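## Task

Place the foam block inside the drawer that stands open, then push that drawer fully closed. No cabinet may be moved noticeably, and the robot must not topple or finish leaning. The result only counts if it stays in place without the robot holding it.

## Robot and tools

ROBOT. A simulated Hello Robot Stretch 3 with one arm. A two-wheel base (0.33 m long, 0.34 m wide) carries a mast with a lift; a telescoping arm sticks out to the robot's RIGHT, ending in a wrist (yaw, pitch, roll) and a gripper. The base cannot slide sideways, so reaching further forward means driving. Spinning in place pivots about the point between the wheels, 0.05 m behind the front edge; with the arm in and wrist folded the swept radius is 0.28 m, larger if the wrist is unfolded. Cameras: head_camera and nav_camera on the head (aimed by head_pan_rad, head_tilt_rad), wrist_camera on the gripper. Loose objects may occasionally get nudged by something else.

FRAMES. Base frame: origin on the floor midway between the drive wheels, x forward, y left, z up. hand_pose is reported in it, at the point where closed fingertips meet; with all wrist joints at 0 the hand's x points up, y back toward the mast, z rearward. The odometry frame is the base frame as it was at scene start; heading is positive leftward, within -3.142 to 3.142.

execute_actions(actions). A list of actions run in sequence; an empty list only reports state and images. Each action: "robot" (a command), "steps" (integer 1 to 450 control steps at 30 per second, default 1), and optional "until" (ends the action early once all its conditions hold). An action with only "steps" just waits. A command can hold:
- "base": exactly one of translate_m (metres, an offset from where the base is when the command begins, forward positive, magnitude at most 1) or rotate_rad (radians, an offset turn, left/counter-clockwise positive, magnitude at most 3.2).
- "joints": absolute targets by name, any subset; unnamed joints keep their targets. lift_m 0 to 1.1 (arm height); arm_m 0 to 0.52 (extension); wrist_yaw_rad -1.345 to 4.42 (0 along the arm, positive swings toward the front, 3.0 folds over the base); wrist_pitch_rad -1.57 to 0.451 (0 level, negative tips fingers down); wrist_roll_rad -2.911 to 2.911; gripper_m -0.089 to 0.179 (larger is wider; the real fingertip gap is about 0.007 less when almost shut, 0.025 less when fully open, zero below 0.007); head_pan_rad -3.953 to 1.73 (0 forward, positive left, -1.57 faces the arm); head_tilt_rad -1.53 to 0.419 (negative down).
- "contact_limits": {"arm_m": effort percent 1 to 100}, how hard the arm may push before it halts; smaller is softer, too small halts at once. Valid until the next arm command.
Instead of one command, "robot" may be a list of up to 8 commands and {"pause_s": s} waits (s at most 15), run one after another; each starts only after the previous one finishes "done" ("off_target" also passes for base and gripper), otherwise the rest is dropped. {"robot": {"stop": true}} brakes everything and clears the queue. Any new command takes over immediately and discards the remainder of an older queue. Motions keep running between calls and while you think. One invalid value rejects the entire call.

"until" syntax: {"robot": {field: [op, value]}} with ops =, !=, <, <=, >, >=; status fields accept a word or ["!=","moving"]. {"robot": {"status": "ended"}} fires when nothing is moving and no queue runs (a typical choice: steps 450 with this). {"any": {"status": "ended"}} fires when any single motion or the queue finishes. Fields include base_status, each joint's reading, _goal and _status, refusals, queue, queue_left.

RESULT LINES. base_status shows progress like "moving (translate_m +0.12 of +0.30)". joint_goals, joint_status, measured_speeds (units per second), refusals, queue and queue_left follow. Status words: moving, done, off_target (stopped short, may still be pushing), contact_stop (lift or arm met resistance and went slack), time_out, stopped, not_commanded, torque_fault (a wrist servo shut off for about 10 s after overload; limp, goals refused). "refused:", "dropped:" and "replaced:" lines explain goals that failed or were superseded (counting from 0). "robot.on_its_own" appears when the robot changed a goal itself, a joint is slack or off, a motor strains at rest, or base_tilt has grown by 3 degrees or more. Also reported: base_odometry, turned_by_wheels, turned_by_imu, base_tilt (degrees, forward/right positive, with a fixed bias up to about 4), motor_effort (percent, peak in brackets; noisy and biased), lidar_m (12 sectors of 30 degrees, first straight ahead, counter-clockwise, plane 0.17 m high), wrist_depth_mm and head_depth_mm (7x7 median depth grids), and one image per camera.

zoom_image(camera, region): camera is head_camera, nav_camera or wrist_camera; region is [x0, y0, x1, y1] in pixels of that camera's latest image, top-left origin, no bigger than 504x504.

finished_scene(scene): ends the current scene, given by its integer number, after the last command is held; irreversible, and reports success. Make sure all motion has stopped first.

SPEED. Full base speed (0.30 m/s, 1.9 rad/s) only when stowed: lift_m under 0.30, arm_m under 0.03, wrist_yaw_rad over 2.54; otherwise 0.10 m/s and 0.63 rad/s.

GRIPPING. Close to a gripper_m below the object's width (lower squeezes harder; overly hard squeezing triggers a stall guard that weakens grip). Release by opening at least 0.02 beyond where the pads touched. Neither the reading nor "done" proves a grasp; check images.

CAUTIONS. Fold or unfold the wrist only with lift_m 0.32 to 0.95, pitch -0.4, roll near 0; once folded the lift may go down to 0.25. With yaw below -0.4 keep pitch at -0.5 or lower. Pushing on something rigid with the gripper higher than about 0.45 m can tip the robot, as can a repeat push after a contact_stop, driving while gripping or pushing something fixed, or snagging furniture (worst in reverse). If tilting, reverse the last move in small steps, pull the gripper free, and lower lift to about 0.2 if needed. Avoid dropping the object, slamming the drawer, hard impacts, overloading the wrist, or shifting cabinets. Less robot time is better.

Each tool is called after "Request:" as name(argument=value, ...), one argument or row to a line, values as JSON.

## Session

Request:
execute_actions(
  actions=[],
)

Scene clock: 0.00 s.
robot.base_odometry: x=+0.000 y=+0.000 heading=+0.000 (m, m, rad; robot's odometry frame)
robot.turned_by_wheels: +0.000 (rad since the last result)
robot.turned_by_imu: +0.000 (rad since the last result)
robot.base_tilt: forward=-0.4 right=+0.9 (deg)
robot.lidar_m: 1.13 1.91 1.71 1.71 2.01 2.16 1.57 2.53 2.62 2.42 1.85 1.12
robot.head_depth_mm: 1543 1527 1507 1495 1478 1003 993 / 1568 1561 1550 1532 1504 1024 1015 / 1605 1604 1583 1564 1549 1052 1037 / 1635 1638 1619 1600 1575 1071 1055 / 1639 1667 1651 1638 1619 1098 1082 / 1609 1720 1698 1678 1660 1127 1107 / 1599 1765 1743 1716 1692 1678 1663
robot.base_status: not_commanded
robot.joint_positions: lift_m=+0.473 arm_m=-0.002 wrist_yaw_rad=+2.866 wrist_pitch_rad=-0.403 wrist_roll_rad=+0.012 gripper_m=+0.037 head_pan_rad=-0.014 head_tilt_rad=-0.017
robot.joint_goals: lift_m=+0.473 arm_m=-0.002 wrist_yaw_rad=+2.866 wrist_pitch_rad=-0.403 wrist_roll_rad=+0.012 gripper_m=+0.037 head_pan_rad=-0.014 head_tilt_rad=-0.017
robot.joint_status: lift_m=not_commanded arm_m=not_commanded wrist_yaw_rad=not_commanded wrist_pitch_rad=not_commanded wrist_roll_rad=not_commanded gripper_m=not_commanded head_pan_rad=not_commanded head_tilt_rad=not_commanded
robot.measured_speeds: translate_m=+0.000 rotate_rad=+0.000 lift_m=+0.000 arm_m=+0.000 wrist_yaw_rad=+0.000 wrist_pitch_rad=+0.000 wrist_roll_rad=+0.000 head_pan_rad=+0.000 head_tilt_rad=+0.000
robot: refusals=0 queue=idle queue_left=0
robot.motor_effort: left_wheel=+1 right_wheel=+0 lift_m=+35 arm_m=+0 wrist_yaw_rad=-1 wrist_pitch_rad=+4 wrist_roll_rad=+0 gripper_m=-1 head_pan_rad=+1 head_tilt_rad=+1 (%)
robot.hand_pose: x=+0.0404 y=+0.0751 z=+0.4890 quat_wxyz=(+0.236, +0.709, +0.044, +0.663) (m; robot's base frame)
robot.wrist_depth_mm: - - - - - - - / - - - - - - - / - - - - - - - / - - - - - - - / 927 - 960 973 986 998 - / 761 - 799 789 818 806 812 / 645 651 652 674 666 677 690
pictures: head_camera (sideways: a quarter turn clockwise sets it upright), nav_camera (sideways: a quarter turn counterclockwise sets it upright), wrist_camera
Images, in order (width x height): head_camera 896x504, nav_camera 672x504, wrist_camera 644x364.

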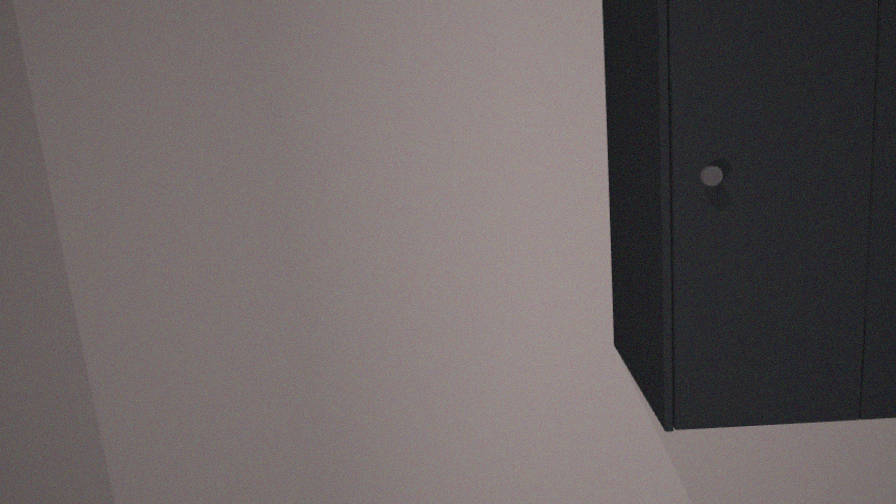

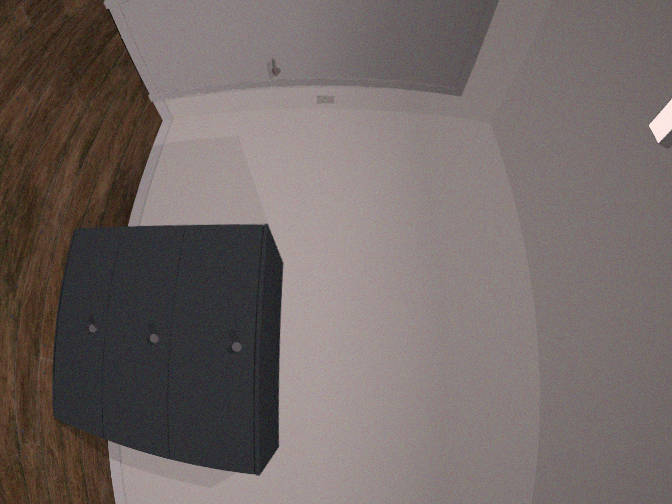

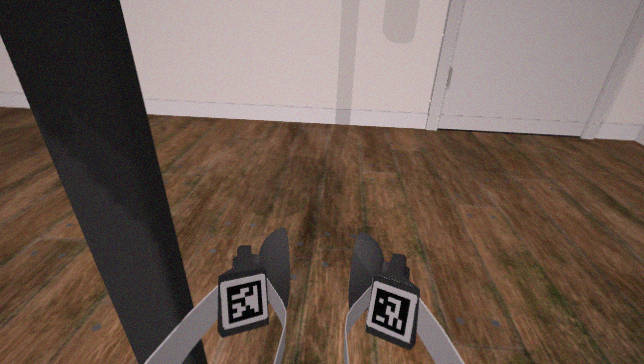

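Request:
execute_actions(
  actions=[
    {"robot":{"joints":{"head_pan_rad":-1.6,"head_tilt_rad":-0.5}},"steps":100,"until":{"robot":{"status":"ended"}}},
  ],
)

Request:
execute_actions(
  actions=[
    {"robot":{"joints":{"head_pan_rad":-3.1,"head_tilt_rad":-0.5}},"steps":100,"until":{"robot":{"status":"ended"}}},
  ],
)

Scene clock: 3.07 s.
robot.base_odometry: x=+0.000 y=+0.000 heading=+0.000 (m, m, rad; robot's odometry frame)
robot.turned_by_wheels: +0.000 (rad since the last result)
robot.turned_by_imu: +0.001 (rad since the last result)
robot.base_tilt: forward=-0.3 right=+0.9 (deg)
robot.lidar_m: 1.12 1.90 1.71 1.72 2.02 2.16 1.57 2.53 2.62 2.42 1.86 1.12
robot.head_depth_mm: 2487 2660 2787 2999 2197 1661 1339 / 2556 2716 2944 3086 2187 1670 1344 / 2594 2768 3014 3131 2217 1681 1351 / 2618 2842 2974 2652 2224 1687 1355 / 2690 2874 3003 2629 2232 1695 1357 / 2741 2942 3191 3292 2239 1691 1363 / 2750 2931 3106 3008 2253 1696 1365
robot.base_status: not_commanded
robot.joint_positions: lift_m=+0.473 arm_m=-0.002 wrist_yaw_rad=+2.866 wrist_pitch_rad=-0.403 wrist_roll_rad=+0.012 gripper_m=+0.037 head_pan_rad=-1.593 head_tilt_rad=-0.494
robot.joint_goals: lift_m=+0.473 arm_m=-0.002 wrist_yaw_rad=+2.866 wrist_pitch_rad=-0.403 wrist_roll_rad=+0.012 gripper_m=+0.037 head_pan_rad=-1.600 head_tilt_rad=-0.500
robot.joint_status: lift_m=not_commanded arm_m=not_commanded wrist_yaw_rad=not_commanded wrist_pitch_rad=not_commanded wrist_roll_rad=not_commanded gripper_m=not_commanded head_pan_rad=done head_tilt_rad=done
robot.measured_speeds: translate_m=+0.000 rotate_rad=+0.000 lift_m=+0.000 arm_m=+0.000 wrist_yaw_rad=+0.000 wrist_pitch_rad=+0.000 wrist_roll_rad=+0.000 head_pan_rad=+0.000 head_tilt_rad=+0.000
robot: refusals=0 queue=done queue_left=0
robot.motor_effort: left_wheel=+0(1) right_wheel=-1(0) lift_m=+35(35) arm_m=-1(0) wrist_yaw_rad=+0(0) wrist_pitch_rad=+4(4) wrist_roll_rad=+0(0) gripper_m=+0(1) head_pan_rad=-5(48) head_tilt_rad=-4(39) (%)
robot.hand_pose: x=+0.0404 y=+0.0751 z=+0.4890 quat_wxyz=(+0.236, +0.709, +0.044, +0.663) (m; robot's base frame)
robot.wrist_depth_mm: - - - - - - - / - - - - - - - / - - - - - - - / - - - - - - - / 934 - 950 972 982 - - / 760 - 811 799 810 805 813 / 651 655 642 667 662 686 684
pictures: head_camera (sideways: a quarter turn clockwise sets it upright), nav_camera (sideways: a quarter turn counterclockwise sets it upright), wrist_camera
camera_calibration (this result's frames):
head_camera: T_world_to_cam=[[0.0919382, 0.393295, -0.914804, 1.20198], [0.991368, -0.122393, 0.0470133, -0.0709215], [-0.0934756, -0.911229, -0.401152, 0.471914], [0, 0, 0, 1]] pos_world=[0.0039141, -0.0513897, 1.29222]
nav_camera: T_world_to_cam=[[0.0210681, -0.447455, 0.894058, -1.12246], [-0.999088, -0.0426326, 0.00220646, 0.0586015], [0.0371287, -0.89329, -0.447945, 0.534293], [0, 0, 0, 1]] pos_world=[0.0623586, -0.0224756, 1.24275]
wrist_camera: T_world_to_cam=[[0.975554, -0.214685, 0.0469623, -0.0420215], [-0.0659155, -0.489706, -0.869392, 0.50884], [0.209644, 0.845043, -0.491885, 0.327169], [0, 0, 0, 1]] pos_world=[0.00594589, -0.0363112, 0.605284]
Images, in order (width x height): head_camera 896x504, nav_camera 672x504, wrist_camera 644x364.

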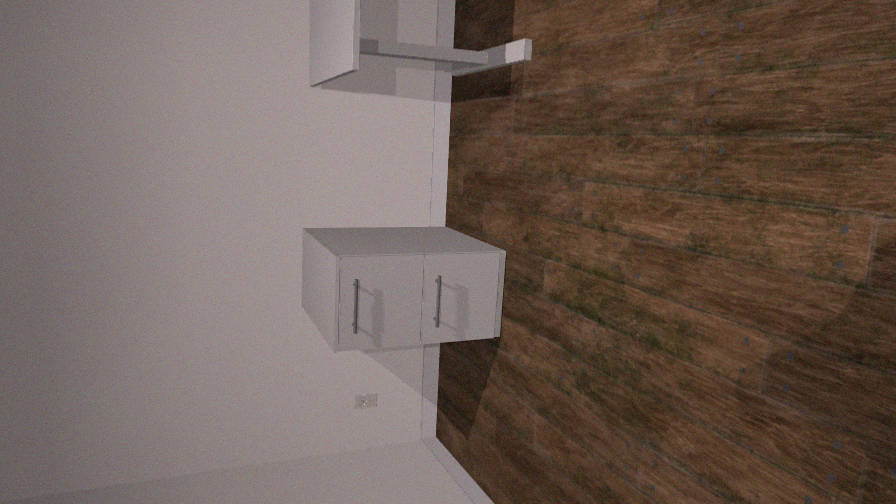

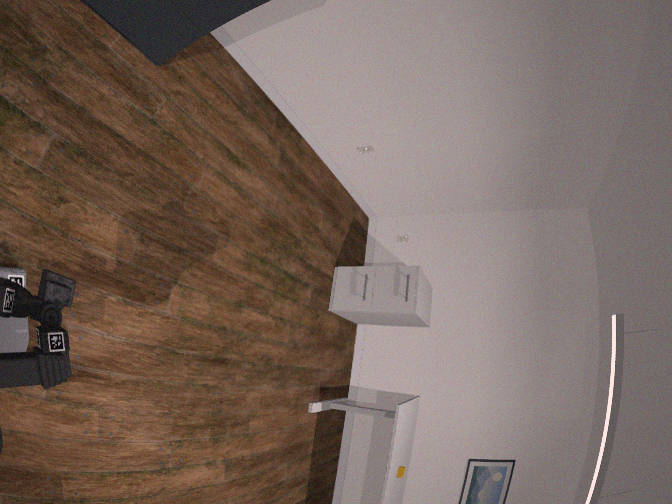

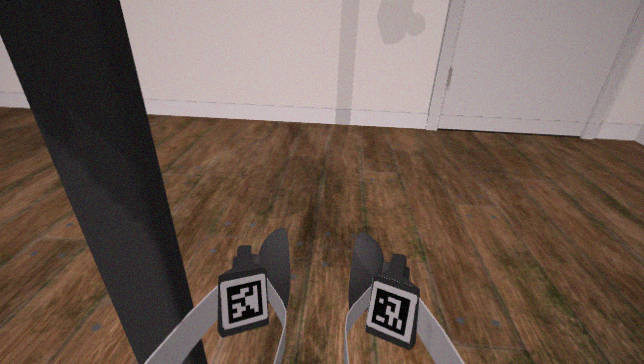

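Scene clock: 4.37 s.
robot.base_odometry: x=+0.000 y=+0.000 heading=+0.000 (m, m, rad; robot's odometry frame)
robot.turned_by_wheels: +0.000 (rad since the last result)
robot.turned_by_imu: +0.000 (rad since the last result)
robot.base_tilt: forward=-0.3 right=+0.9 (deg)
robot.lidar_m: 1.13 1.91 1.71 1.72 2.01 2.16 1.56 2.53 2.62 2.42 1.86 1.12
robot.head_depth_mm: 1748 1869 2007 2177 2187 1664 1341 / 1785 1909 2063 2231 2187 1669 1344 / 1836 1956 2119 1876 1868 1675 1353 / 1873 2009 2169 1744 1715 1681 1354 / 1904 2060 2247 2386 1938 1703 1357 / 1964 2131 2289 2517 2240 1694 1362 / 2009 2188 2371 2603 2250 1715 1368
robot.base_status: not_commanded
robot.joint_positions: lift_m=+0.473 arm_m=-0.002 wrist_yaw_rad=+2.866 wrist_pitch_rad=-0.403 wrist_roll_rad=+0.012 gripper_m=+0.037 head_pan_rad=-3.093 head_tilt_rad=-0.494
robot.joint_goals: lift_m=+0.473 arm_m=-0.002 wrist_yaw_rad=+2.866 wrist_pitch_rad=-0.403 wrist_roll_rad=+0.012 gripper_m=+0.037 head_pan_rad=-3.100 head_tilt_rad=-0.500
robot.joint_status: lift_m=not_commanded arm_m=not_commanded wrist_yaw_rad=not_commanded wrist_pitch_rad=not_commanded wrist_roll_rad=not_commanded gripper_m=not_commanded head_pan_rad=done head_tilt_rad=done
robot.measured_speeds: translate_m=+0.000 rotate_rad=+0.000 lift_m=+0.000 arm_m=+0.000 wrist_yaw_rad=+0.000 wrist_pitch_rad=+0.000 wrist_roll_rad=+0.000 head_pan_rad=+0.000 head_tilt_rad=+0.000
robot: refusals=0 queue=done queue_left=0
robot.motor_effort: left_wheel=+1(0) right_wheel=+0(0) lift_m=+35(35) arm_m=+0(0) wrist_yaw_rad=-1(0) wrist_pitch_rad=+4(4) wrist_roll_rad=+0(0) gripper_m=-1(0) head_pan_rad=-4(48) head_tilt_rad=-5(5) (%)
robot.hand_pose: x=+0.0404 y=+0.0751 z=+0.4890 quat_wxyz=(+0.236, +0.709, +0.044, +0.663) (m; robot's base frame)
robot.wrist_depth_mm: - - - - - - - / - - - - - - - / - - - - - - - / - - - - - - - / 927 - 965 993 965 983 989 / 768 - 817 799 810 818 805 / 652 651 643 680 657 679 688
pictures: head_camera (sideways: a quarter turn clockwise sets it upright), nav_camera (sideways: a quarter turn counterclockwise sets it upright), wrist_camera
camera_calibration (this result's frames):
head_camera: T_world_to_cam=[[0.398998, -0.0638834, -0.914724, 1.2], [-0.0519823, -0.997542, 0.0469929, -0.0645304], [-0.915477, 0.0287994, -0.401338, 0.47717], [0, 0, 0, 1]] pos_world=[-0.0453136, -0.00145396, 1.29221]
nav_camera: T_world_to_cam=[[-0.445026, -0.0526702, 0.893967, -1.1195], [-0.113186, 0.993571, 0.00219332, 0.0532145], [-0.888336, -0.100209, -0.448127, 0.540174], [0, 0, 0, 1]] pos_world=[-0.0123284, -0.0577067, 1.24275]
wrist_camera: T_world_to_cam=[[0.975554, -0.214685, 0.0469624, -0.0420216], [-0.0659154, -0.489706, -0.869392, 0.50884], [0.209644, 0.845043, -0.491885, 0.327169], [0, 0, 0, 1]] pos_world=[0.00594588, -0.0363112, 0.605284]
Images, in order (width x height): head_camera 896x504, nav_camera 672x504, wrist_camera 644x364.

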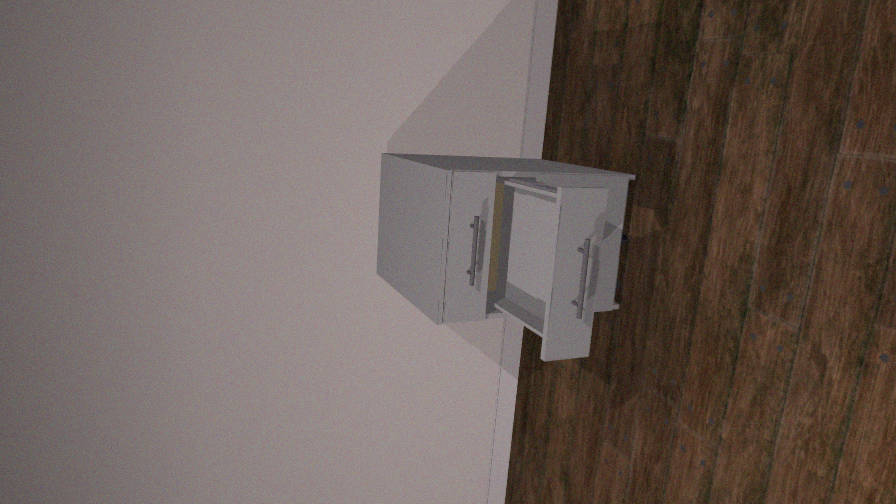

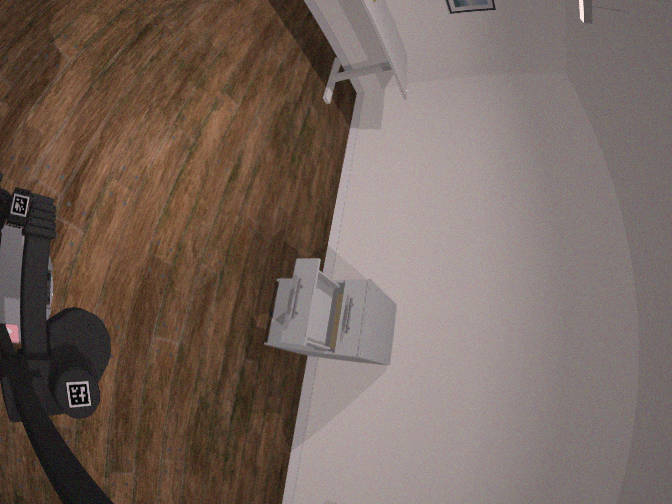

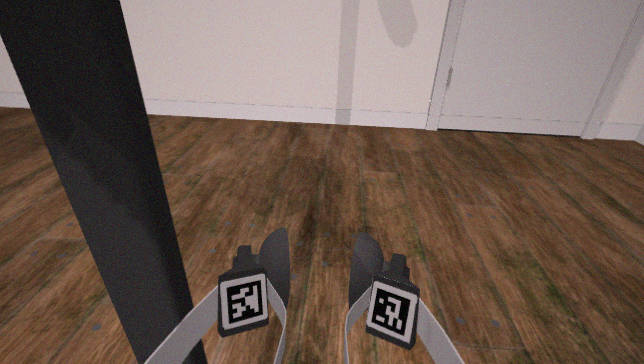

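Request:
execute_actions(
  actions=[
    {"robot":{"joints":{"head_pan_rad":-2.15,"head_tilt_rad":-0.4,"lift_m":0.27,"wrist_yaw_rad":3.0}},"steps":100,"until":{"robot":{"status":"ended"}}},
  ],
)

Scene clock: 11.13 s.
robot.base_odometry: x=+0.000 y=+0.000 heading=+0.000 (m, m, rad; robot's odometry frame)
robot.turned_by_wheels: +0.000 (rad since the last result)
robot.turned_by_imu: +0.001 (rad since the last result)
robot.base_tilt: forward=-0.4 right=+0.9 (deg)
robot.lidar_m: 1.12 1.90 1.71 1.71 2.01 2.16 1.56 2.53 2.62 2.42 1.85 1.12
robot.head_depth_mm: 2825 2940 3045 3135 2489 1813 1426 / 3086 3282 3435 3588 2526 1828 1439 / 2963 3145 3291 3497 2527 1840 1447 / 2854 2979 3180 3369 2558 1846 1451 / 2713 2871 3047 3258 2570 1865 1460 / 2633 2778 2923 3069 2580 1865 1465 / 2545 2685 2818 2975 2601 1872 1474
robot.base_status: not_commanded
robot.joint_positions: lift_m=+0.270 arm_m=-0.002 wrist_yaw_rad=+2.998 wrist_pitch_rad=-0.404 wrist_roll_rad=+0.012 gripper_m=+0.037 head_pan_rad=-2.157 head_tilt_rad=-0.409
robot.joint_goals: lift_m=+0.270 arm_m=-0.002 wrist_yaw_rad=+3.000 wrist_pitch_rad=-0.404 wrist_roll_rad=+0.012 gripper_m=+0.037 head_pan_rad=-2.150 head_tilt_rad=-0.400
robot.joint_status: lift_m=done arm_m=not_commanded wrist_yaw_rad=done wrist_pitch_rad=not_commanded wrist_roll_rad=not_commanded gripper_m=not_commanded head_pan_rad=done head_tilt_rad=done
robot.measured_speeds: translate_m=+0.000 rotate_rad=+0.000 lift_m=+0.000 arm_m=+0.000 wrist_yaw_rad=+0.000 wrist_pitch_rad=+0.000 wrist_roll_rad=+0.000 head_pan_rad=+0.000 head_tilt_rad=+0.000
robot: refusals=0 queue=done queue_left=0
robot.motor_effort: left_wheel=+0(0) right_wheel=+0(0) lift_m=+31(34) arm_m=+0(0) wrist_yaw_rad=+0(0) wrist_pitch_rad=+4(4) wrist_roll_rad=+0(0) gripper_m=+0(1) head_pan_rad=+3(51) head_tilt_rad=+5(18) (%)
robot.hand_pose: x=+0.0110 y=+0.0812 z=+0.2859 quat_wxyz=(+0.192, +0.705, +0.091, +0.677) (m; robot's base frame)
robot.wrist_depth_mm: - - - - - - - / - - - - - - - / - - - - - - - / 771 800 814 833 844 859 862 / 613 622 659 648 648 656 664 / 507 511 - 524 530 539 544 / 445 - - - 435 453 454
pictures: head_camera (sideways: a quarter turn clockwise sets it upright), nav_camera (sideways: a quarter turn counterclockwise sets it upright), wrist_camera
camera_calibration (this result's frames):
head_camera: T_world_to_cam=[[0.244412, 0.217429, -0.94498, 1.24044], [0.774558, -0.630076, 0.0553608, -0.080472], [-0.583372, -0.745473, -0.322409, 0.372428], [0, 0, 0, 1]] pos_world=[-0.0235834, -0.0427751, 1.29672]
nav_camera: T_world_to_cam=[[-0.178771, -0.324945, 0.928683, -1.16642], [-0.866719, 0.498737, 0.00766494, 0.0506871], [-0.465659, -0.803537, -0.370796, 0.436964], [0, 0, 0, 1]] pos_world=[0.0388861, -0.0531856, 1.24487]
wrist_camera: T_world_to_cam=[[0.995372, -0.0838901, 0.0468771, -0.0133897], [-0.000838654, -0.495365, -0.868685, 0.332879], [0.0960953, 0.864625, -0.493142, 0.228324], [0, 0, 0, 1]] pos_world=[-0.00833401, -0.0336417, 0.402391]
Images, in order (width x height): head_camera 896x504, nav_camera 672x504, wrist_camera 644x364.

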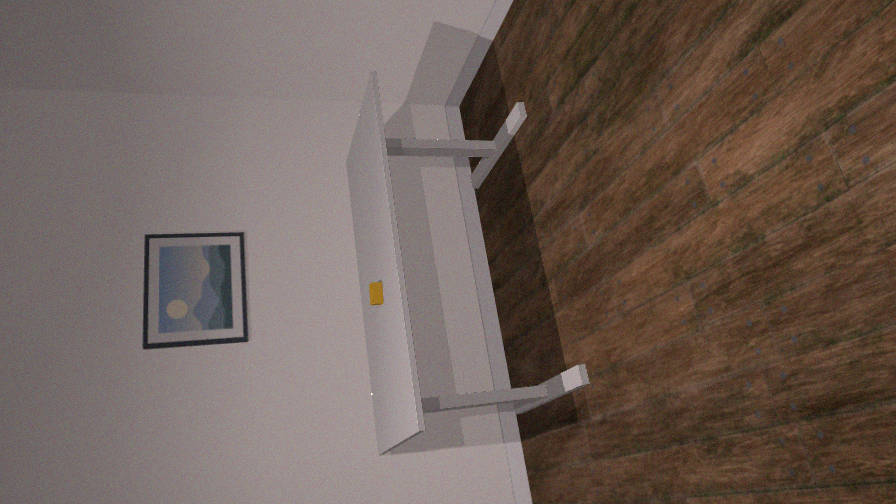

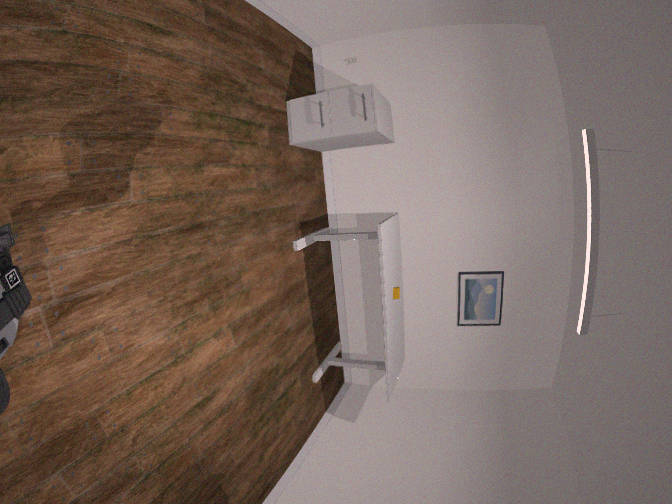

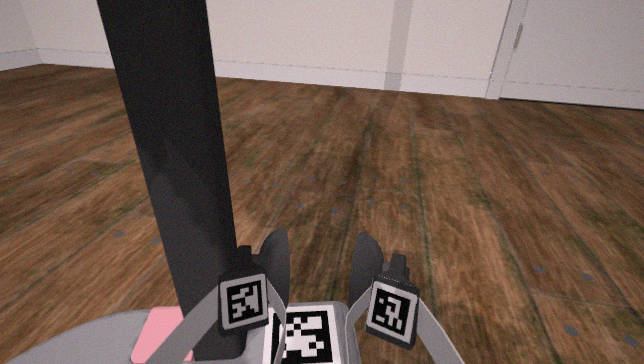

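Request:
execute_actions(
  actions=[
    {"robot":[{"base":{"rotate_rad":0.8755}},{"base":{"translate_m":-0.975}},{"base":{"translate_m":-0.975}},{"base":{"rotate_rad":-1.175},"joints":{"head_pan_rad":-1.57,"head_tilt_rad":-0.8}},{"joints":{"lift_m":0.9}}],"steps":450,"until":{"robot":{"status":"ended"}}},
    {"steps":200,"until":{"robot":{"status":"ended"}}},
  ],
)

Scene clock: 39.40 s.
robot.base_odometry: x=-1.249 y=-1.497 heading=-0.300 (m, m, rad; robot's odometry frame)
robot.turned_by_wheels: -0.300 (rad since the last result)
robot.turned_by_imu: -0.286 (rad since the last result)
robot.base_tilt: forward=-0.4 right=+0.9 (deg)
robot.lidar_m: 2.40 2.40 2.68 3.49 1.46 1.43 1.37 1.17 1.15 1.28 0.90 1.38
robot.head_depth_mm: 1108 1260 1146 873 745 - 1128 / 1098 1237 1144 872 755 - 1135 / 1085 1224 1142 869 744 - - / 1075 1209 1141 869 743 - 1129 / 1060 1194 1139 866 731 - 1117 / 1053 1183 1139 866 720 1373 1128 / 1040 1164 1140 867 719 1309 1150
robot.base_status: done (rotate_rad -1.1749 of -1.1750)
robot.joint_positions: lift_m=+0.900 arm_m=-0.002 wrist_yaw_rad=+2.999 wrist_pitch_rad=-0.404 wrist_roll_rad=+0.012 gripper_m=+0.037 head_pan_rad=-1.577 head_tilt_rad=-0.791
robot.joint_goals: lift_m=+0.900 arm_m=-0.002 wrist_yaw_rad=+3.000 wrist_pitch_rad=-0.404 wrist_roll_rad=+0.012 gripper_m=+0.037 head_pan_rad=-1.570 head_tilt_rad=-0.800
robot.joint_status: lift_m=done arm_m=not_commanded wrist_yaw_rad=done wrist_pitch_rad=not_commanded wrist_roll_rad=not_commanded gripper_m=not_commanded head_pan_rad=done head_tilt_rad=done
robot.measured_speeds: translate_m=+0.000 rotate_rad=+0.000 lift_m=+0.000 arm_m=+0.000 wrist_yaw_rad=+0.000 wrist_pitch_rad=+0.000 wrist_roll_rad=+0.000 head_pan_rad=+0.000 head_tilt_rad=+0.000
robot: refusals=0 queue=done queue_left=0
robot.motor_effort: left_wheel=+3(10) right_wheel=-3(9) lift_m=+38(41) arm_m=+0(0) wrist_yaw_rad=+0(1) wrist_pitch_rad=+4(4) wrist_roll_rad=+0(0) gripper_m=-1(1) head_pan_rad=+4(42) head_tilt_rad=-6(39) (%)
robot.hand_pose: x=+0.0109 y=+0.0812 z=+0.9156 quat_wxyz=(+0.192, +0.705, +0.091, +0.677) (m; robot's base frame)
robot.wrist_depth_mm: - - - - - - - / - - - - - - - / - - - - - - - / - - - - - - - / - - - - - - - / - - - - - - - / - - - - - - -
pictures: head_camera (sideways: a quarter turn clockwise sets it upright), nav_camera (sideways: a quarter turn counterclockwise sets it upright), wrist_camera
camera_calibration (this result's frames):
head_camera: T_world_to_cam=[[0.0872217, 0.645045, -0.75915, 0.999037], [0.993126, -0.116014, 0.0155275, -0.029929], [-0.0780564, -0.755286, -0.65073, 0.796539], [0, 0, 0, 1]] pos_world=[0.00476046, -0.0462815, 1.27722]
nav_camera: T_world_to_cam=[[0.0266799, -0.689077, 0.724197, -0.901042], [-0.998274, -0.0562866, -0.0167799, 0.0833118], [0.0523253, -0.722499, -0.689389, 0.848312], [0, 0, 0, 1]] pos_world=[0.0628196, -0.00329397, 1.23875]
wrist_camera: T_world_to_cam=[[0.995436, -0.0831343, 0.0468551, -0.0427806], [-0.000517085, -0.495685, -0.868502, 0.879707], [0.0954277, 0.864514, -0.493466, 0.539209], [0, 0, 0, 1]] pos_world=[-0.0084152, -0.0336524, 1.03211]
Images, in order (width x height): head_camera 896x504, nav_camera 672x504, wrist_camera 644x364.

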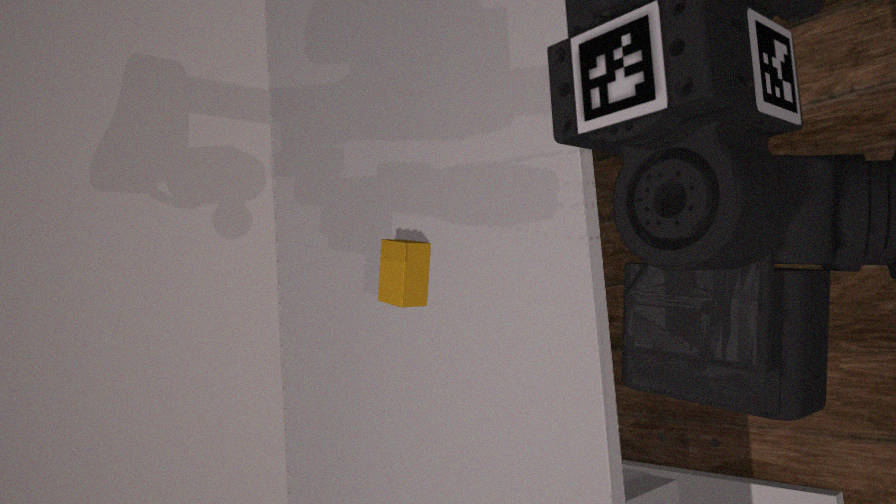

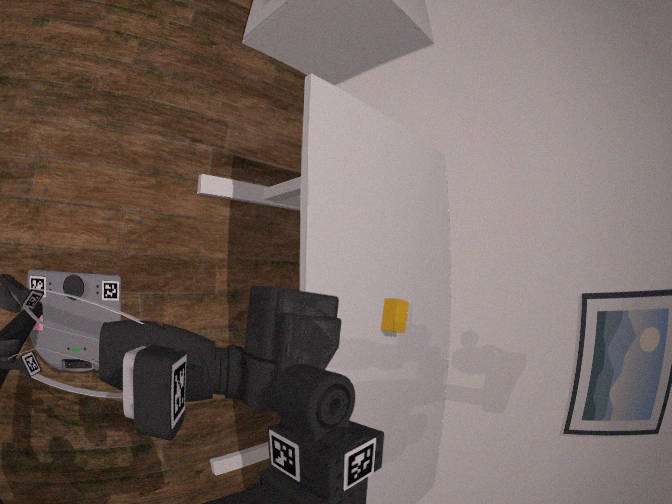

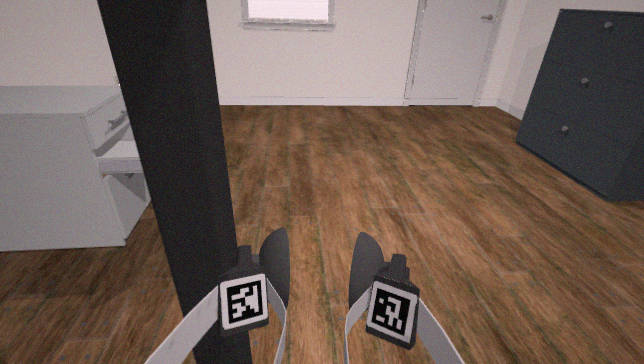

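Request:
execute_actions(
  actions=[
    {"robot":[{"joints":{"wrist_yaw_rad":0.0,"gripper_m":0.17,"lift_m":0.94}},{"joints":{"wrist_pitch_rad":-0.9,"arm_m":0.3}}],"steps":300,"until":{"robot":{"status":"ended"}}},
  ],
)

Scene clock: 50.43 s.
robot.base_odometry: x=-1.249 y=-1.497 heading=-0.300 (m, m, rad; robot's odometry frame)
robot.turned_by_wheels: +0.000 (rad since the last result)
robot.turned_by_imu: +0.002 (rad since the last result)
robot.base_tilt: forward=-0.4 right=+0.9 (deg)
robot.lidar_m: 2.41 2.41 2.68 3.51 1.46 1.42 1.37 1.18 1.15 1.28 0.90 1.38
robot.head_depth_mm: 1112 1252 - - 1476 1342 1152 / 1097 1198 - 871 766 1345 1152 / 1083 1180 1049 857 744 1341 1152 / 1072 1159 - 841 744 1343 1154 / 1060 1190 1139 838 742 1338 1153 / 1052 1181 1137 869 719 1338 1153 / 1036 1169 1134 864 719 1305 1152
robot.base_status: done (rotate_rad -1.1749 of -1.1750)
robot.joint_positions: lift_m=+0.940 arm_m=+0.300 wrist_yaw_rad=+0.000 wrist_pitch_rad=-0.908 wrist_roll_rad=+0.012 gripper_m=+0.170 head_pan_rad=-1.577 head_tilt_rad=-0.791
robot.joint_goals: lift_m=+0.940 arm_m=+0.300 wrist_yaw_rad=+0.000 wrist_pitch_rad=-0.900 wrist_roll_rad=+0.012 gripper_m=+0.170 head_pan_rad=-1.570 head_tilt_rad=-0.800
robot.joint_status: lift_m=done arm_m=done wrist_yaw_rad=done wrist_pitch_rad=done wrist_roll_rad=not_commanded gripper_m=done head_pan_rad=done head_tilt_rad=done
robot.measured_speeds: translate_m=+0.000 rotate_rad=+0.000 lift_m=+0.000 arm_m=+0.000 wrist_yaw_rad=+0.000 wrist_pitch_rad=+0.000 wrist_roll_rad=+0.000 head_pan_rad=+0.000 head_tilt_rad=+0.000
robot: refusals=0 queue=done queue_left=0
robot.motor_effort: left_wheel=+3(3) right_wheel=-3(3) lift_m=+38(39) arm_m=+4(2) wrist_yaw_rad=-1(3) wrist_pitch_rad=+1(4) wrist_roll_rad=+0(0) gripper_m=-1(86) head_pan_rad=+5(4) head_tilt_rad=-6(6) (%)
robot.hand_pose: x=-0.0216 y=-0.5833 z=+0.8618 quat_wxyz=(+0.632, +0.308, -0.639, -0.312) (m; robot's base frame)
robot.wrist_depth_mm: 498 503 504 506 512 510 507 / 437 441 441 440 443 444 446 / 390 395 395 349 382 395 396 / 352 353 353 354 355 359 358 / 321 328 324 324 324 324 323 / 299 294 296 296 297 300 298 / - 271 273 274 273 275 274
pictures: head_camera (sideways: a quarter turn clockwise sets it upright), nav_camera (sideways: a quarter turn counterclockwise sets it upright), wrist_camera
camera_calibration (this result's frames):
head_camera: T_world_to_cam=[[0.0872219, 0.645045, -0.75915, 0.999037], [0.993126, -0.116015, 0.0155275, -0.029929], [-0.0780566, -0.755286, -0.65073, 0.796539], [0, 0, 0, 1]] pos_world=[0.00476045, -0.0462815, 1.27722]
nav_camera: T_world_to_cam=[[0.0266797, -0.689077, 0.724196, -0.901042], [-0.998274, -0.0562863, -0.0167799, 0.0833118], [0.052325, -0.722499, -0.68939, 0.848312], [0, 0, 0, 1]] pos_world=[0.0628196, -0.00329399, 1.23875]
wrist_camera: T_world_to_cam=[[-0.997153, -0.0743354, 0.0126212, -0.0715355], [-0.0699107, 0.848826, -0.52403, 0.98952], [0.0282407, -0.52342, -0.851606, 0.587789], [0, 0, 0, 1]] pos_world=[-0.0187535, -0.537586, 1.02001]
Images, in order (width x height): head_camera 896x504, nav_camera 672x504, wrist_camera 644x364.

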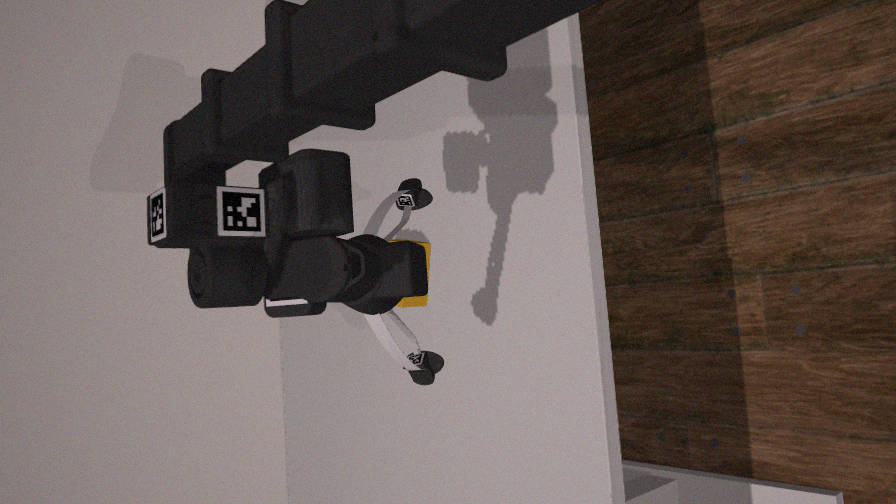

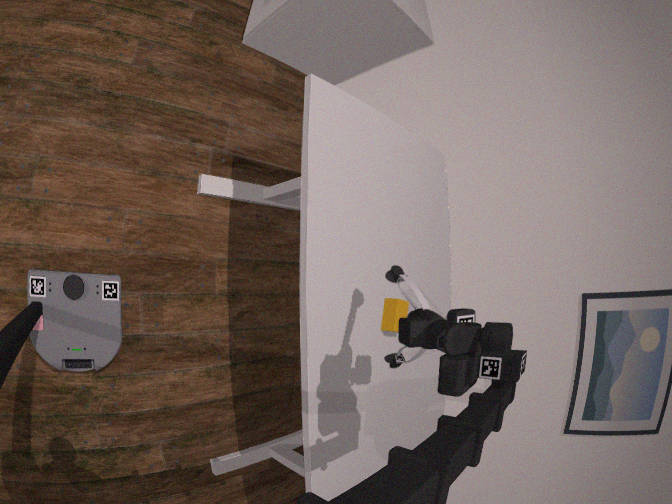

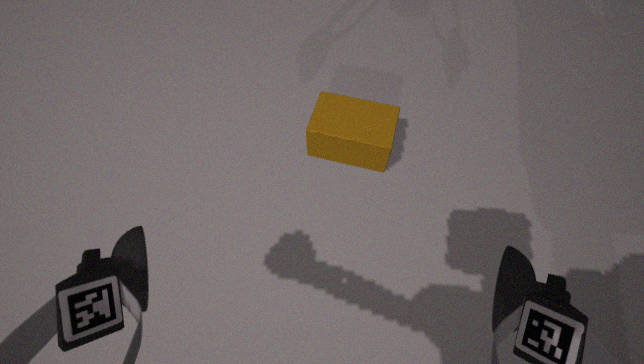

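Request:
execute_actions(
  actions=[
    {"robot":[{"joints":{"wrist_yaw_rad":-0.18,"lift_m":0.88,"arm_m":0.48}}],"steps":300,"until":{"robot":{"status":"ended"}}},
  ],
)

Scene clock: 57.13 s.
robot.base_odometry: x=-1.249 y=-1.497 heading=-0.300 (m, m, rad; robot's odometry frame)
robot.turned_by_wheels: +0.000 (rad since the last result)
robot.turned_by_imu: +0.001 (rad since the last result)
robot.base_tilt: forward=-0.4 right=+0.9 (deg)
robot.lidar_m: 2.40 2.42 2.68 3.50 1.46 1.43 1.37 1.18 1.14 1.28 0.91 1.37
robot.head_depth_mm: 1109 1256 1142 - - 1309 1129 / 1096 1239 1257 - 1477 1344 1153 / 1084 1184 1140 870 742 1348 1157 / 1073 1162 1026 867 742 1339 1155 / 1059 1177 1138 868 742 1335 1150 / 1050 1183 1140 867 719 1340 1153 / 1039 1167 1133 867 718 1307 1147
robot.base_status: done (rotate_rad -1.1749 of -1.1750)
robot.joint_positions: lift_m=+0.880 arm_m=+0.480 wrist_yaw_rad=-0.179 wrist_pitch_rad=-0.909 wrist_roll_rad=+0.012 gripper_m=+0.170 head_pan_rad=-1.577 head_tilt_rad=-0.791
robot.joint_goals: lift_m=+0.880 arm_m=+0.480 wrist_yaw_rad=-0.180 wrist_pitch_rad=-0.900 wrist_roll_rad=+0.012 gripper_m=+0.170 head_pan_rad=-1.570 head_tilt_rad=-0.800
robot.joint_status: lift_m=done arm_m=done wrist_yaw_rad=done wrist_pitch_rad=done wrist_roll_rad=not_commanded gripper_m=done head_pan_rad=done head_tilt_rad=done
robot.measured_speeds: translate_m=+0.000 rotate_rad=+0.000 lift_m=+0.000 arm_m=+0.000 wrist_yaw_rad=+0.000 wrist_pitch_rad=+0.000 wrist_roll_rad=+0.000 head_pan_rad=+0.000 head_tilt_rad=+0.000
robot: refusals=0 queue=done queue_left=0
robot.motor_effort: left_wheel=+3(3) right_wheel=-3(3) lift_m=+32(38) arm_m=+4(5) wrist_yaw_rad=-1(0) wrist_pitch_rad=+2(2) wrist_roll_rad=+0(0) gripper_m=+0(1) head_pan_rad=+5(3) head_tilt_rad=-6(6) (%)
robot.hand_pose: x=-0.0463 y=-0.7609 z=+0.8019 quat_wxyz=(+0.601, +0.250, -0.664, -0.368) (m; robot's base frame)
robot.wrist_depth_mm: 400 400 401 401 401 407 408 / 350 352 352 354 352 353 356 / 311 311 312 314 316 316 316 / 281 282 281 283 284 285 286 / 256 262 252 209 258 257 259 / 239 235 229 193 237 239 237 / - 217 218 215 220 219 220
pictures: head_camera (sideways: a quarter turn clockwise sets it upright), nav_camera (sideways: a quarter turn counterclockwise sets it upright), wrist_camera
camera_calibration (this result's frames):
head_camera: T_world_to_cam=[[0.0872218, 0.645045, -0.75915, 0.999037], [0.993126, -0.116014, 0.0155275, -0.029929], [-0.0780565, -0.755286, -0.65073, 0.796538], [0, 0, 0, 1]] pos_world=[0.00476046, -0.0462815, 1.27722]
nav_camera: T_world_to_cam=[[0.0266799, -0.689077, 0.724197, -0.901042], [-0.998274, -0.0562865, -0.0167799, 0.0833118], [0.0523252, -0.722499, -0.689389, 0.848312], [0, 0, 0, 1]] pos_world=[0.0628196, -0.00329398, 1.23875]
wrist_camera: T_world_to_cam=[[-0.994389, 0.105037, 0.0125618, 0.0279978], [0.0829704, 0.84807, -0.523348, 1.11309], [-0.0656243, -0.519369, -0.852027, 0.443622], [0, 0, 0, 1]] pos_world=[-0.0354, -0.716512, 0.960157]
Images, in order (width x height): head_camera 896x504, nav_camera 672x504, wrist_camera 644x364.

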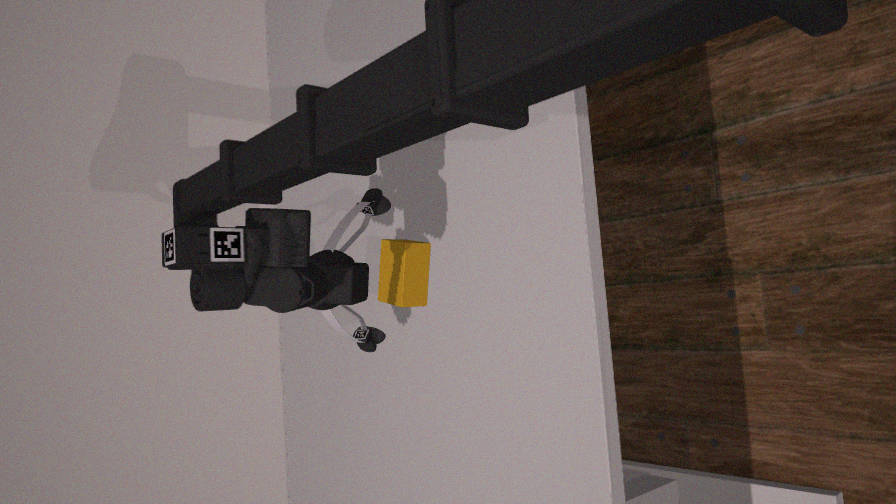

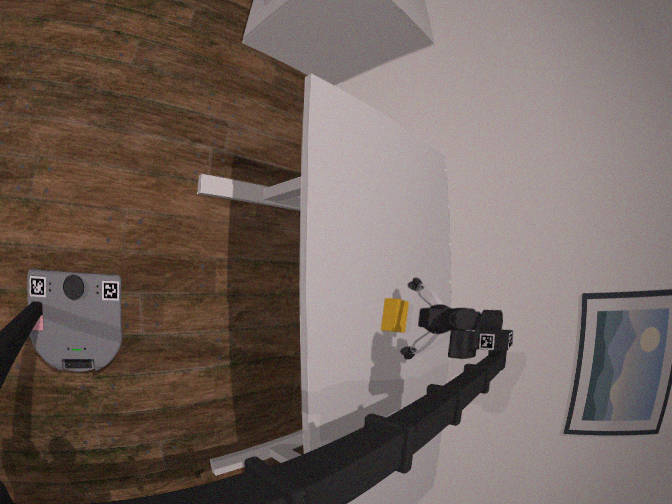

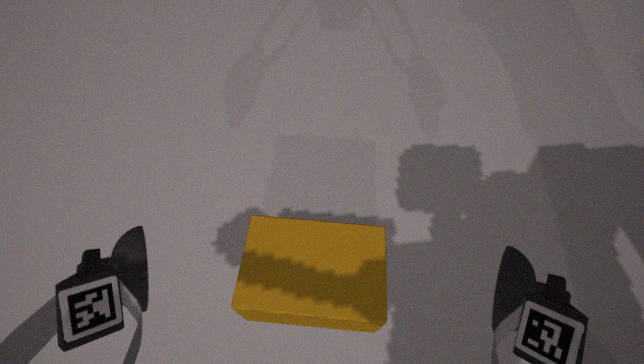

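Request:
execute_actions(
  actions=[
    {"robot":[{"joints":{"wrist_yaw_rad":-0.16,"lift_m":0.826,"arm_m":0.498}}],"steps":300,"until":{"robot":{"status":"ended"}}},
  ],
)

Scene clock: 61.67 s.
robot.base_odometry: x=-1.249 y=-1.497 heading=-0.300 (m, m, rad; robot's odometry frame)
robot.turned_by_wheels: +0.000 (rad since the last result)
robot.turned_by_imu: +0.001 (rad since the last result)
robot.base_tilt: forward=-0.4 right=+0.9 (deg)
robot.lidar_m: 2.40 2.41 2.68 3.50 1.46 1.43 1.37 1.18 1.15 1.28 0.90 1.37
robot.head_depth_mm: 1106 1258 1144 874 - - - / 1096 1236 1140 - - 1312 1152 / 1085 1218 - 843 744 1343 1148 / 1075 1192 - 868 743 1340 1150 / 1060 1196 1138 866 741 1337 1149 / 1047 1185 1134 867 721 1332 1149 / 1038 1166 1135 866 720 1304 1148
robot.base_status: done (rotate_rad -1.1749 of -1.1750)
robot.joint_positions: lift_m=+0.826 arm_m=+0.498 wrist_yaw_rad=-0.162 wrist_pitch_rad=-0.909 wrist_roll_rad=+0.012 gripper_m=+0.170 head_pan_rad=-1.577 head_tilt_rad=-0.791
robot.joint_goals: lift_m=+0.826 arm_m=+0.498 wrist_yaw_rad=-0.160 wrist_pitch_rad=-0.900 wrist_roll_rad=+0.012 gripper_m=+0.170 head_pan_rad=-1.570 head_tilt_rad=-0.800
robot.joint_status: lift_m=done arm_m=done wrist_yaw_rad=done wrist_pitch_rad=done wrist_roll_rad=not_commanded gripper_m=done head_pan_rad=done head_tilt_rad=done
robot.measured_speeds: translate_m=+0.000 rotate_rad=+0.000 lift_m=+0.000 arm_m=+0.000 wrist_yaw_rad=+0.000 wrist_pitch_rad=+0.000 wrist_roll_rad=+0.000 head_pan_rad=+0.000 head_tilt_rad=+0.000
robot: refusals=0 queue=done queue_left=0
robot.motor_effort: left_wheel=+3(3) right_wheel=-3(3) lift_m=+31(32) arm_m=+3(5) wrist_yaw_rad=+0(2) wrist_pitch_rad=+2(2) wrist_roll_rad=+0(0) gripper_m=-1(0) head_pan_rad=+4(3) head_tilt_rad=-7(6) (%)
robot.hand_pose: x=-0.0439 y=-0.7793 z=+0.7479 quat_wxyz=(+0.604, +0.256, -0.662, -0.363) (m; robot's base frame)
robot.wrist_depth_mm: 308 308 310 312 313 313 315 / 271 271 274 274 274 274 278 / 242 242 243 244 244 244 245 / 218 218 219 219 220 220 220 / 199 202 157 152 194 201 200 / - 183 142 139 144 186 184 / - 168 164 133 163 170 170
pictures: head_camera (sideways: a quarter turn clockwise sets it upright), nav_camera (sideways: a quarter turn counterclockwise sets it upright), wrist_camera
camera_calibration (this result's frames):
head_camera: T_world_to_cam=[[0.0872218, 0.645045, -0.75915, 0.999037], [0.993126, -0.116014, 0.0155274, -0.0299289], [-0.0780565, -0.755286, -0.65073, 0.796539], [0, 0, 0, 1]] pos_world=[0.00476046, -0.0462815, 1.27722]
nav_camera: T_world_to_cam=[[0.0266799, -0.689077, 0.724196, -0.901042], [-0.998274, -0.0562865, -0.0167799, 0.0833118], [0.0523252, -0.722498, -0.68939, 0.848313], [0, 0, 0, 1]] pos_world=[0.0628196, -0.00329397, 1.23875]
wrist_camera: T_world_to_cam=[[-0.996081, 0.087549, 0.0125485, 0.0193052], [0.0680733, 0.849489, -0.523197, 1.10054], [-0.0564652, -0.520292, -0.852119, 0.387963], [0, 0, 0, 1]] pos_world=[-0.0337818, -0.734736, 0.90615]
Images, in order (width x height): head_camera 896x504, nav_camera 672x504, wrist_camera 644x364.

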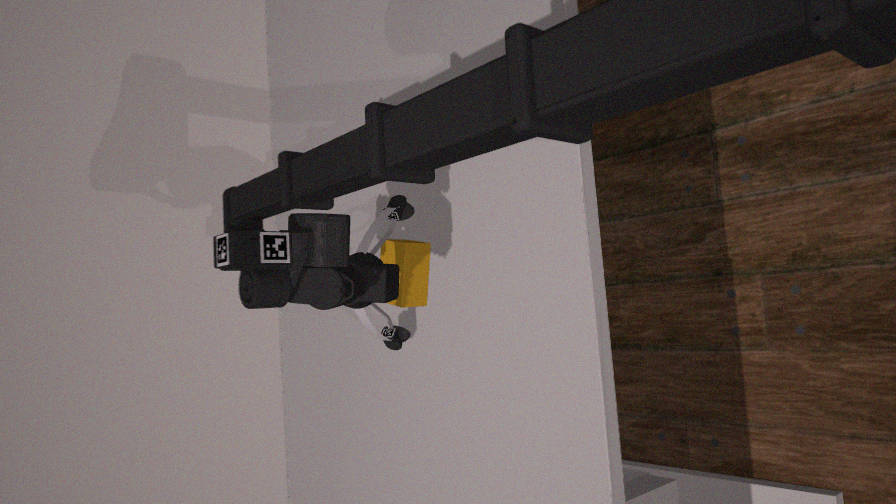

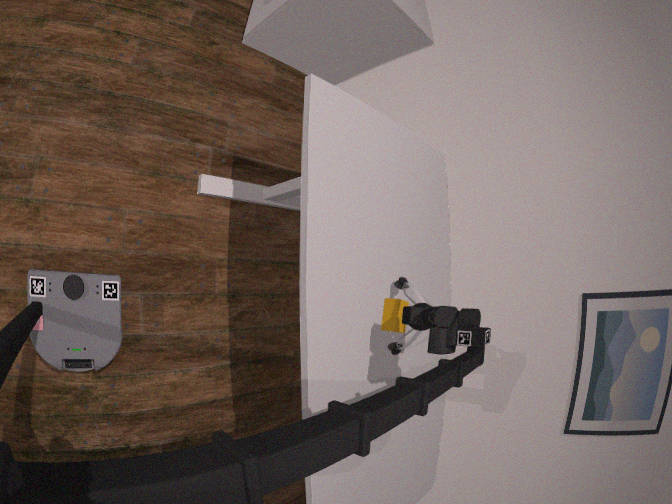

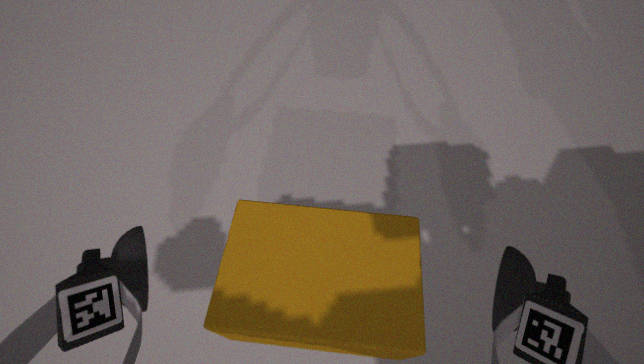

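Request:
execute_actions(
  actions=[
    {"robot":[{"joints":{"lift_m":0.812}},{"joints":{"gripper_m":0.06}}],"steps":300,"until":{"robot":{"status":"ended"}}},
  ],
)

Scene clock: 65.87 s.
robot.base_odometry: x=-1.249 y=-1.497 heading=-0.299 (m, m, rad; robot's odometry frame)
robot.turned_by_wheels: +0.000 (rad since the last result)
robot.turned_by_imu: +0.001 (rad since the last result)
robot.base_tilt: forward=-0.4 right=+0.9 (deg)
robot.lidar_m: 2.41 2.41 2.68 3.49 1.46 1.43 1.37 1.17 1.15 1.28 0.90 1.37
robot.head_depth_mm: 1109 1257 1150 875 766 - - / 1100 1241 1143 936 - 1313 1153 / 1082 1224 1234 843 745 1343 1153 / 1073 1197 - 854 743 1345 1152 / 1062 1201 1138 867 743 1341 1152 / 1052 1180 1137 867 722 1332 1151 / 1040 1168 1137 867 722 1307 1150
robot.base_status: done (rotate_rad -1.1748 of -1.1750)
robot.joint_positions: lift_m=+0.812 arm_m=+0.498 wrist_yaw_rad=-0.159 wrist_pitch_rad=-0.883 wrist_roll_rad=+0.012 gripper_m=+0.061 head_pan_rad=-1.577 head_tilt_rad=-0.791
robot.joint_goals: lift_m=+0.812 arm_m=+0.498 wrist_yaw_rad=-0.160 wrist_pitch_rad=-0.900 wrist_roll_rad=+0.012 gripper_m=+0.060 head_pan_rad=-1.570 head_tilt_rad=-0.800
robot.joint_status: lift_m=done arm_m=done wrist_yaw_rad=done wrist_pitch_rad=done wrist_roll_rad=not_commanded gripper_m=done head_pan_rad=done head_tilt_rad=done
robot.measured_speeds: translate_m=+0.000 rotate_rad=+0.000 lift_m=+0.000 arm_m=+0.000 wrist_yaw_rad=+0.000 wrist_pitch_rad=+0.000 wrist_roll_rad=+0.000 head_pan_rad=+0.000 head_tilt_rad=+0.000
robot: refusals=0 queue=done queue_left=0
robot.motor_effort: left_wheel=+4(4) right_wheel=-4(5) lift_m=+26(31) arm_m=+3(4) wrist_yaw_rad=-1(1) wrist_pitch_rad=-5(5) wrist_roll_rad=+0(0) gripper_m=-20(93) head_pan_rad=+3(4) head_tilt_rad=-6(6) (%)
robot.hand_pose: x=-0.0444 y=-0.7848 z=+0.7377 quat_wxyz=(+0.610, +0.248, -0.665, -0.354) (m; robot's base frame)
robot.wrist_depth_mm: 307 309 309 309 312 312 313 / 267 267 269 269 268 270 271 / 236 236 236 237 238 239 239 / 211 210 211 212 212 213 213 / 191 191 145 143 145 193 193 / 174 176 130 130 130 176 176 / 160 158 124 122 120 162 162
pictures: head_camera (sideways: a quarter turn clockwise sets it upright), nav_camera (sideways: a quarter turn counterclockwise sets it upright), wrist_camera
camera_calibration (this result's frames):
head_camera: T_world_to_cam=[[0.0872218, 0.645045, -0.75915, 0.999037], [0.993126, -0.116015, 0.0155274, -0.029929], [-0.0780565, -0.755286, -0.65073, 0.796539], [0, 0, 0, 1]] pos_world=[0.00476045, -0.0462815, 1.27722]
nav_camera: T_world_to_cam=[[0.0266798, -0.689077, 0.724196, -0.901042], [-0.998274, -0.0562864, -0.0167799, 0.0833118], [0.0523251, -0.722499, -0.68939, 0.848312], [0, 0, 0, 1]] pos_world=[0.0628196, -0.00329398, 1.23875]
wrist_camera: T_world_to_cam=[[-0.996245, 0.0853629, 0.0144674, 0.0162457], [0.0637138, 0.835964, -0.545073, 1.10532], [-0.0586232, -0.542104, -0.838264, 0.348932], [0, 0, 0, 1]] pos_world=[-0.0337843, -0.736242, 0.894744]
Images, in order (width x height): head_camera 896x504, nav_camera 672x504, wrist_camera 644x364.

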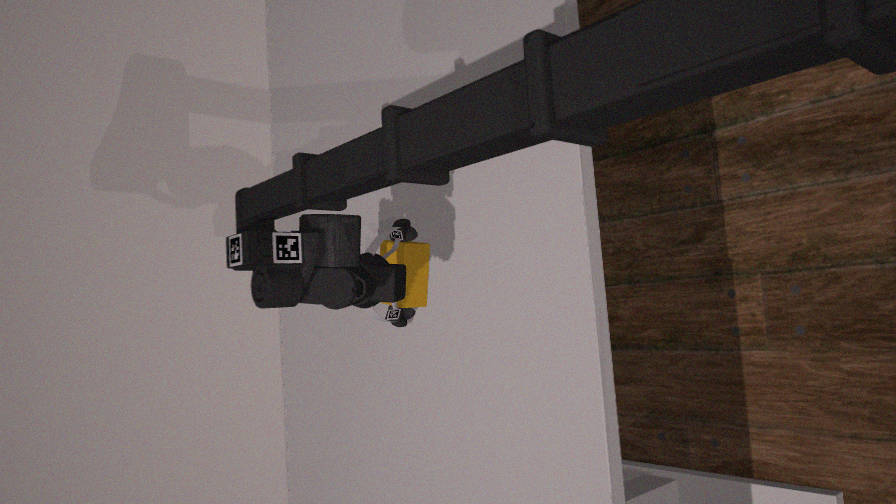

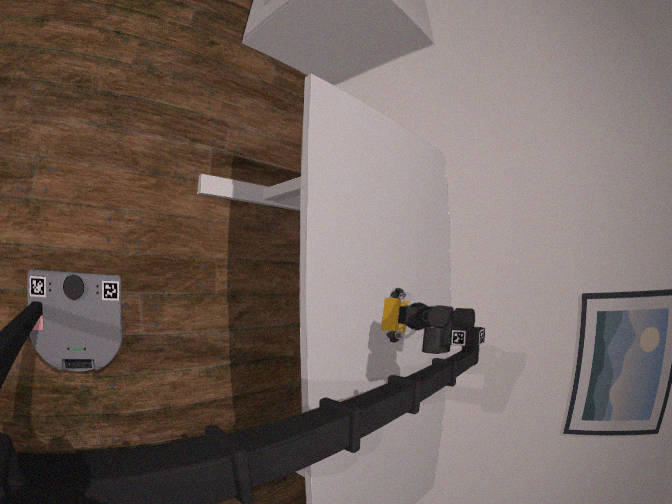

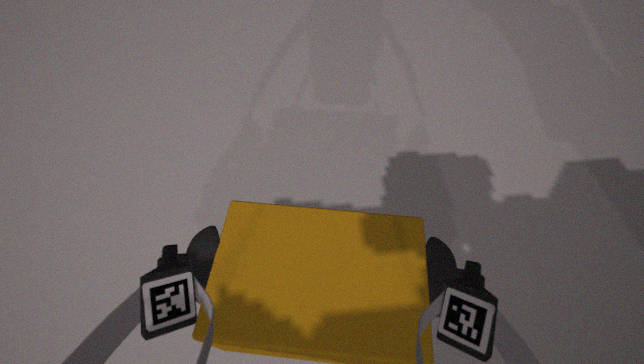

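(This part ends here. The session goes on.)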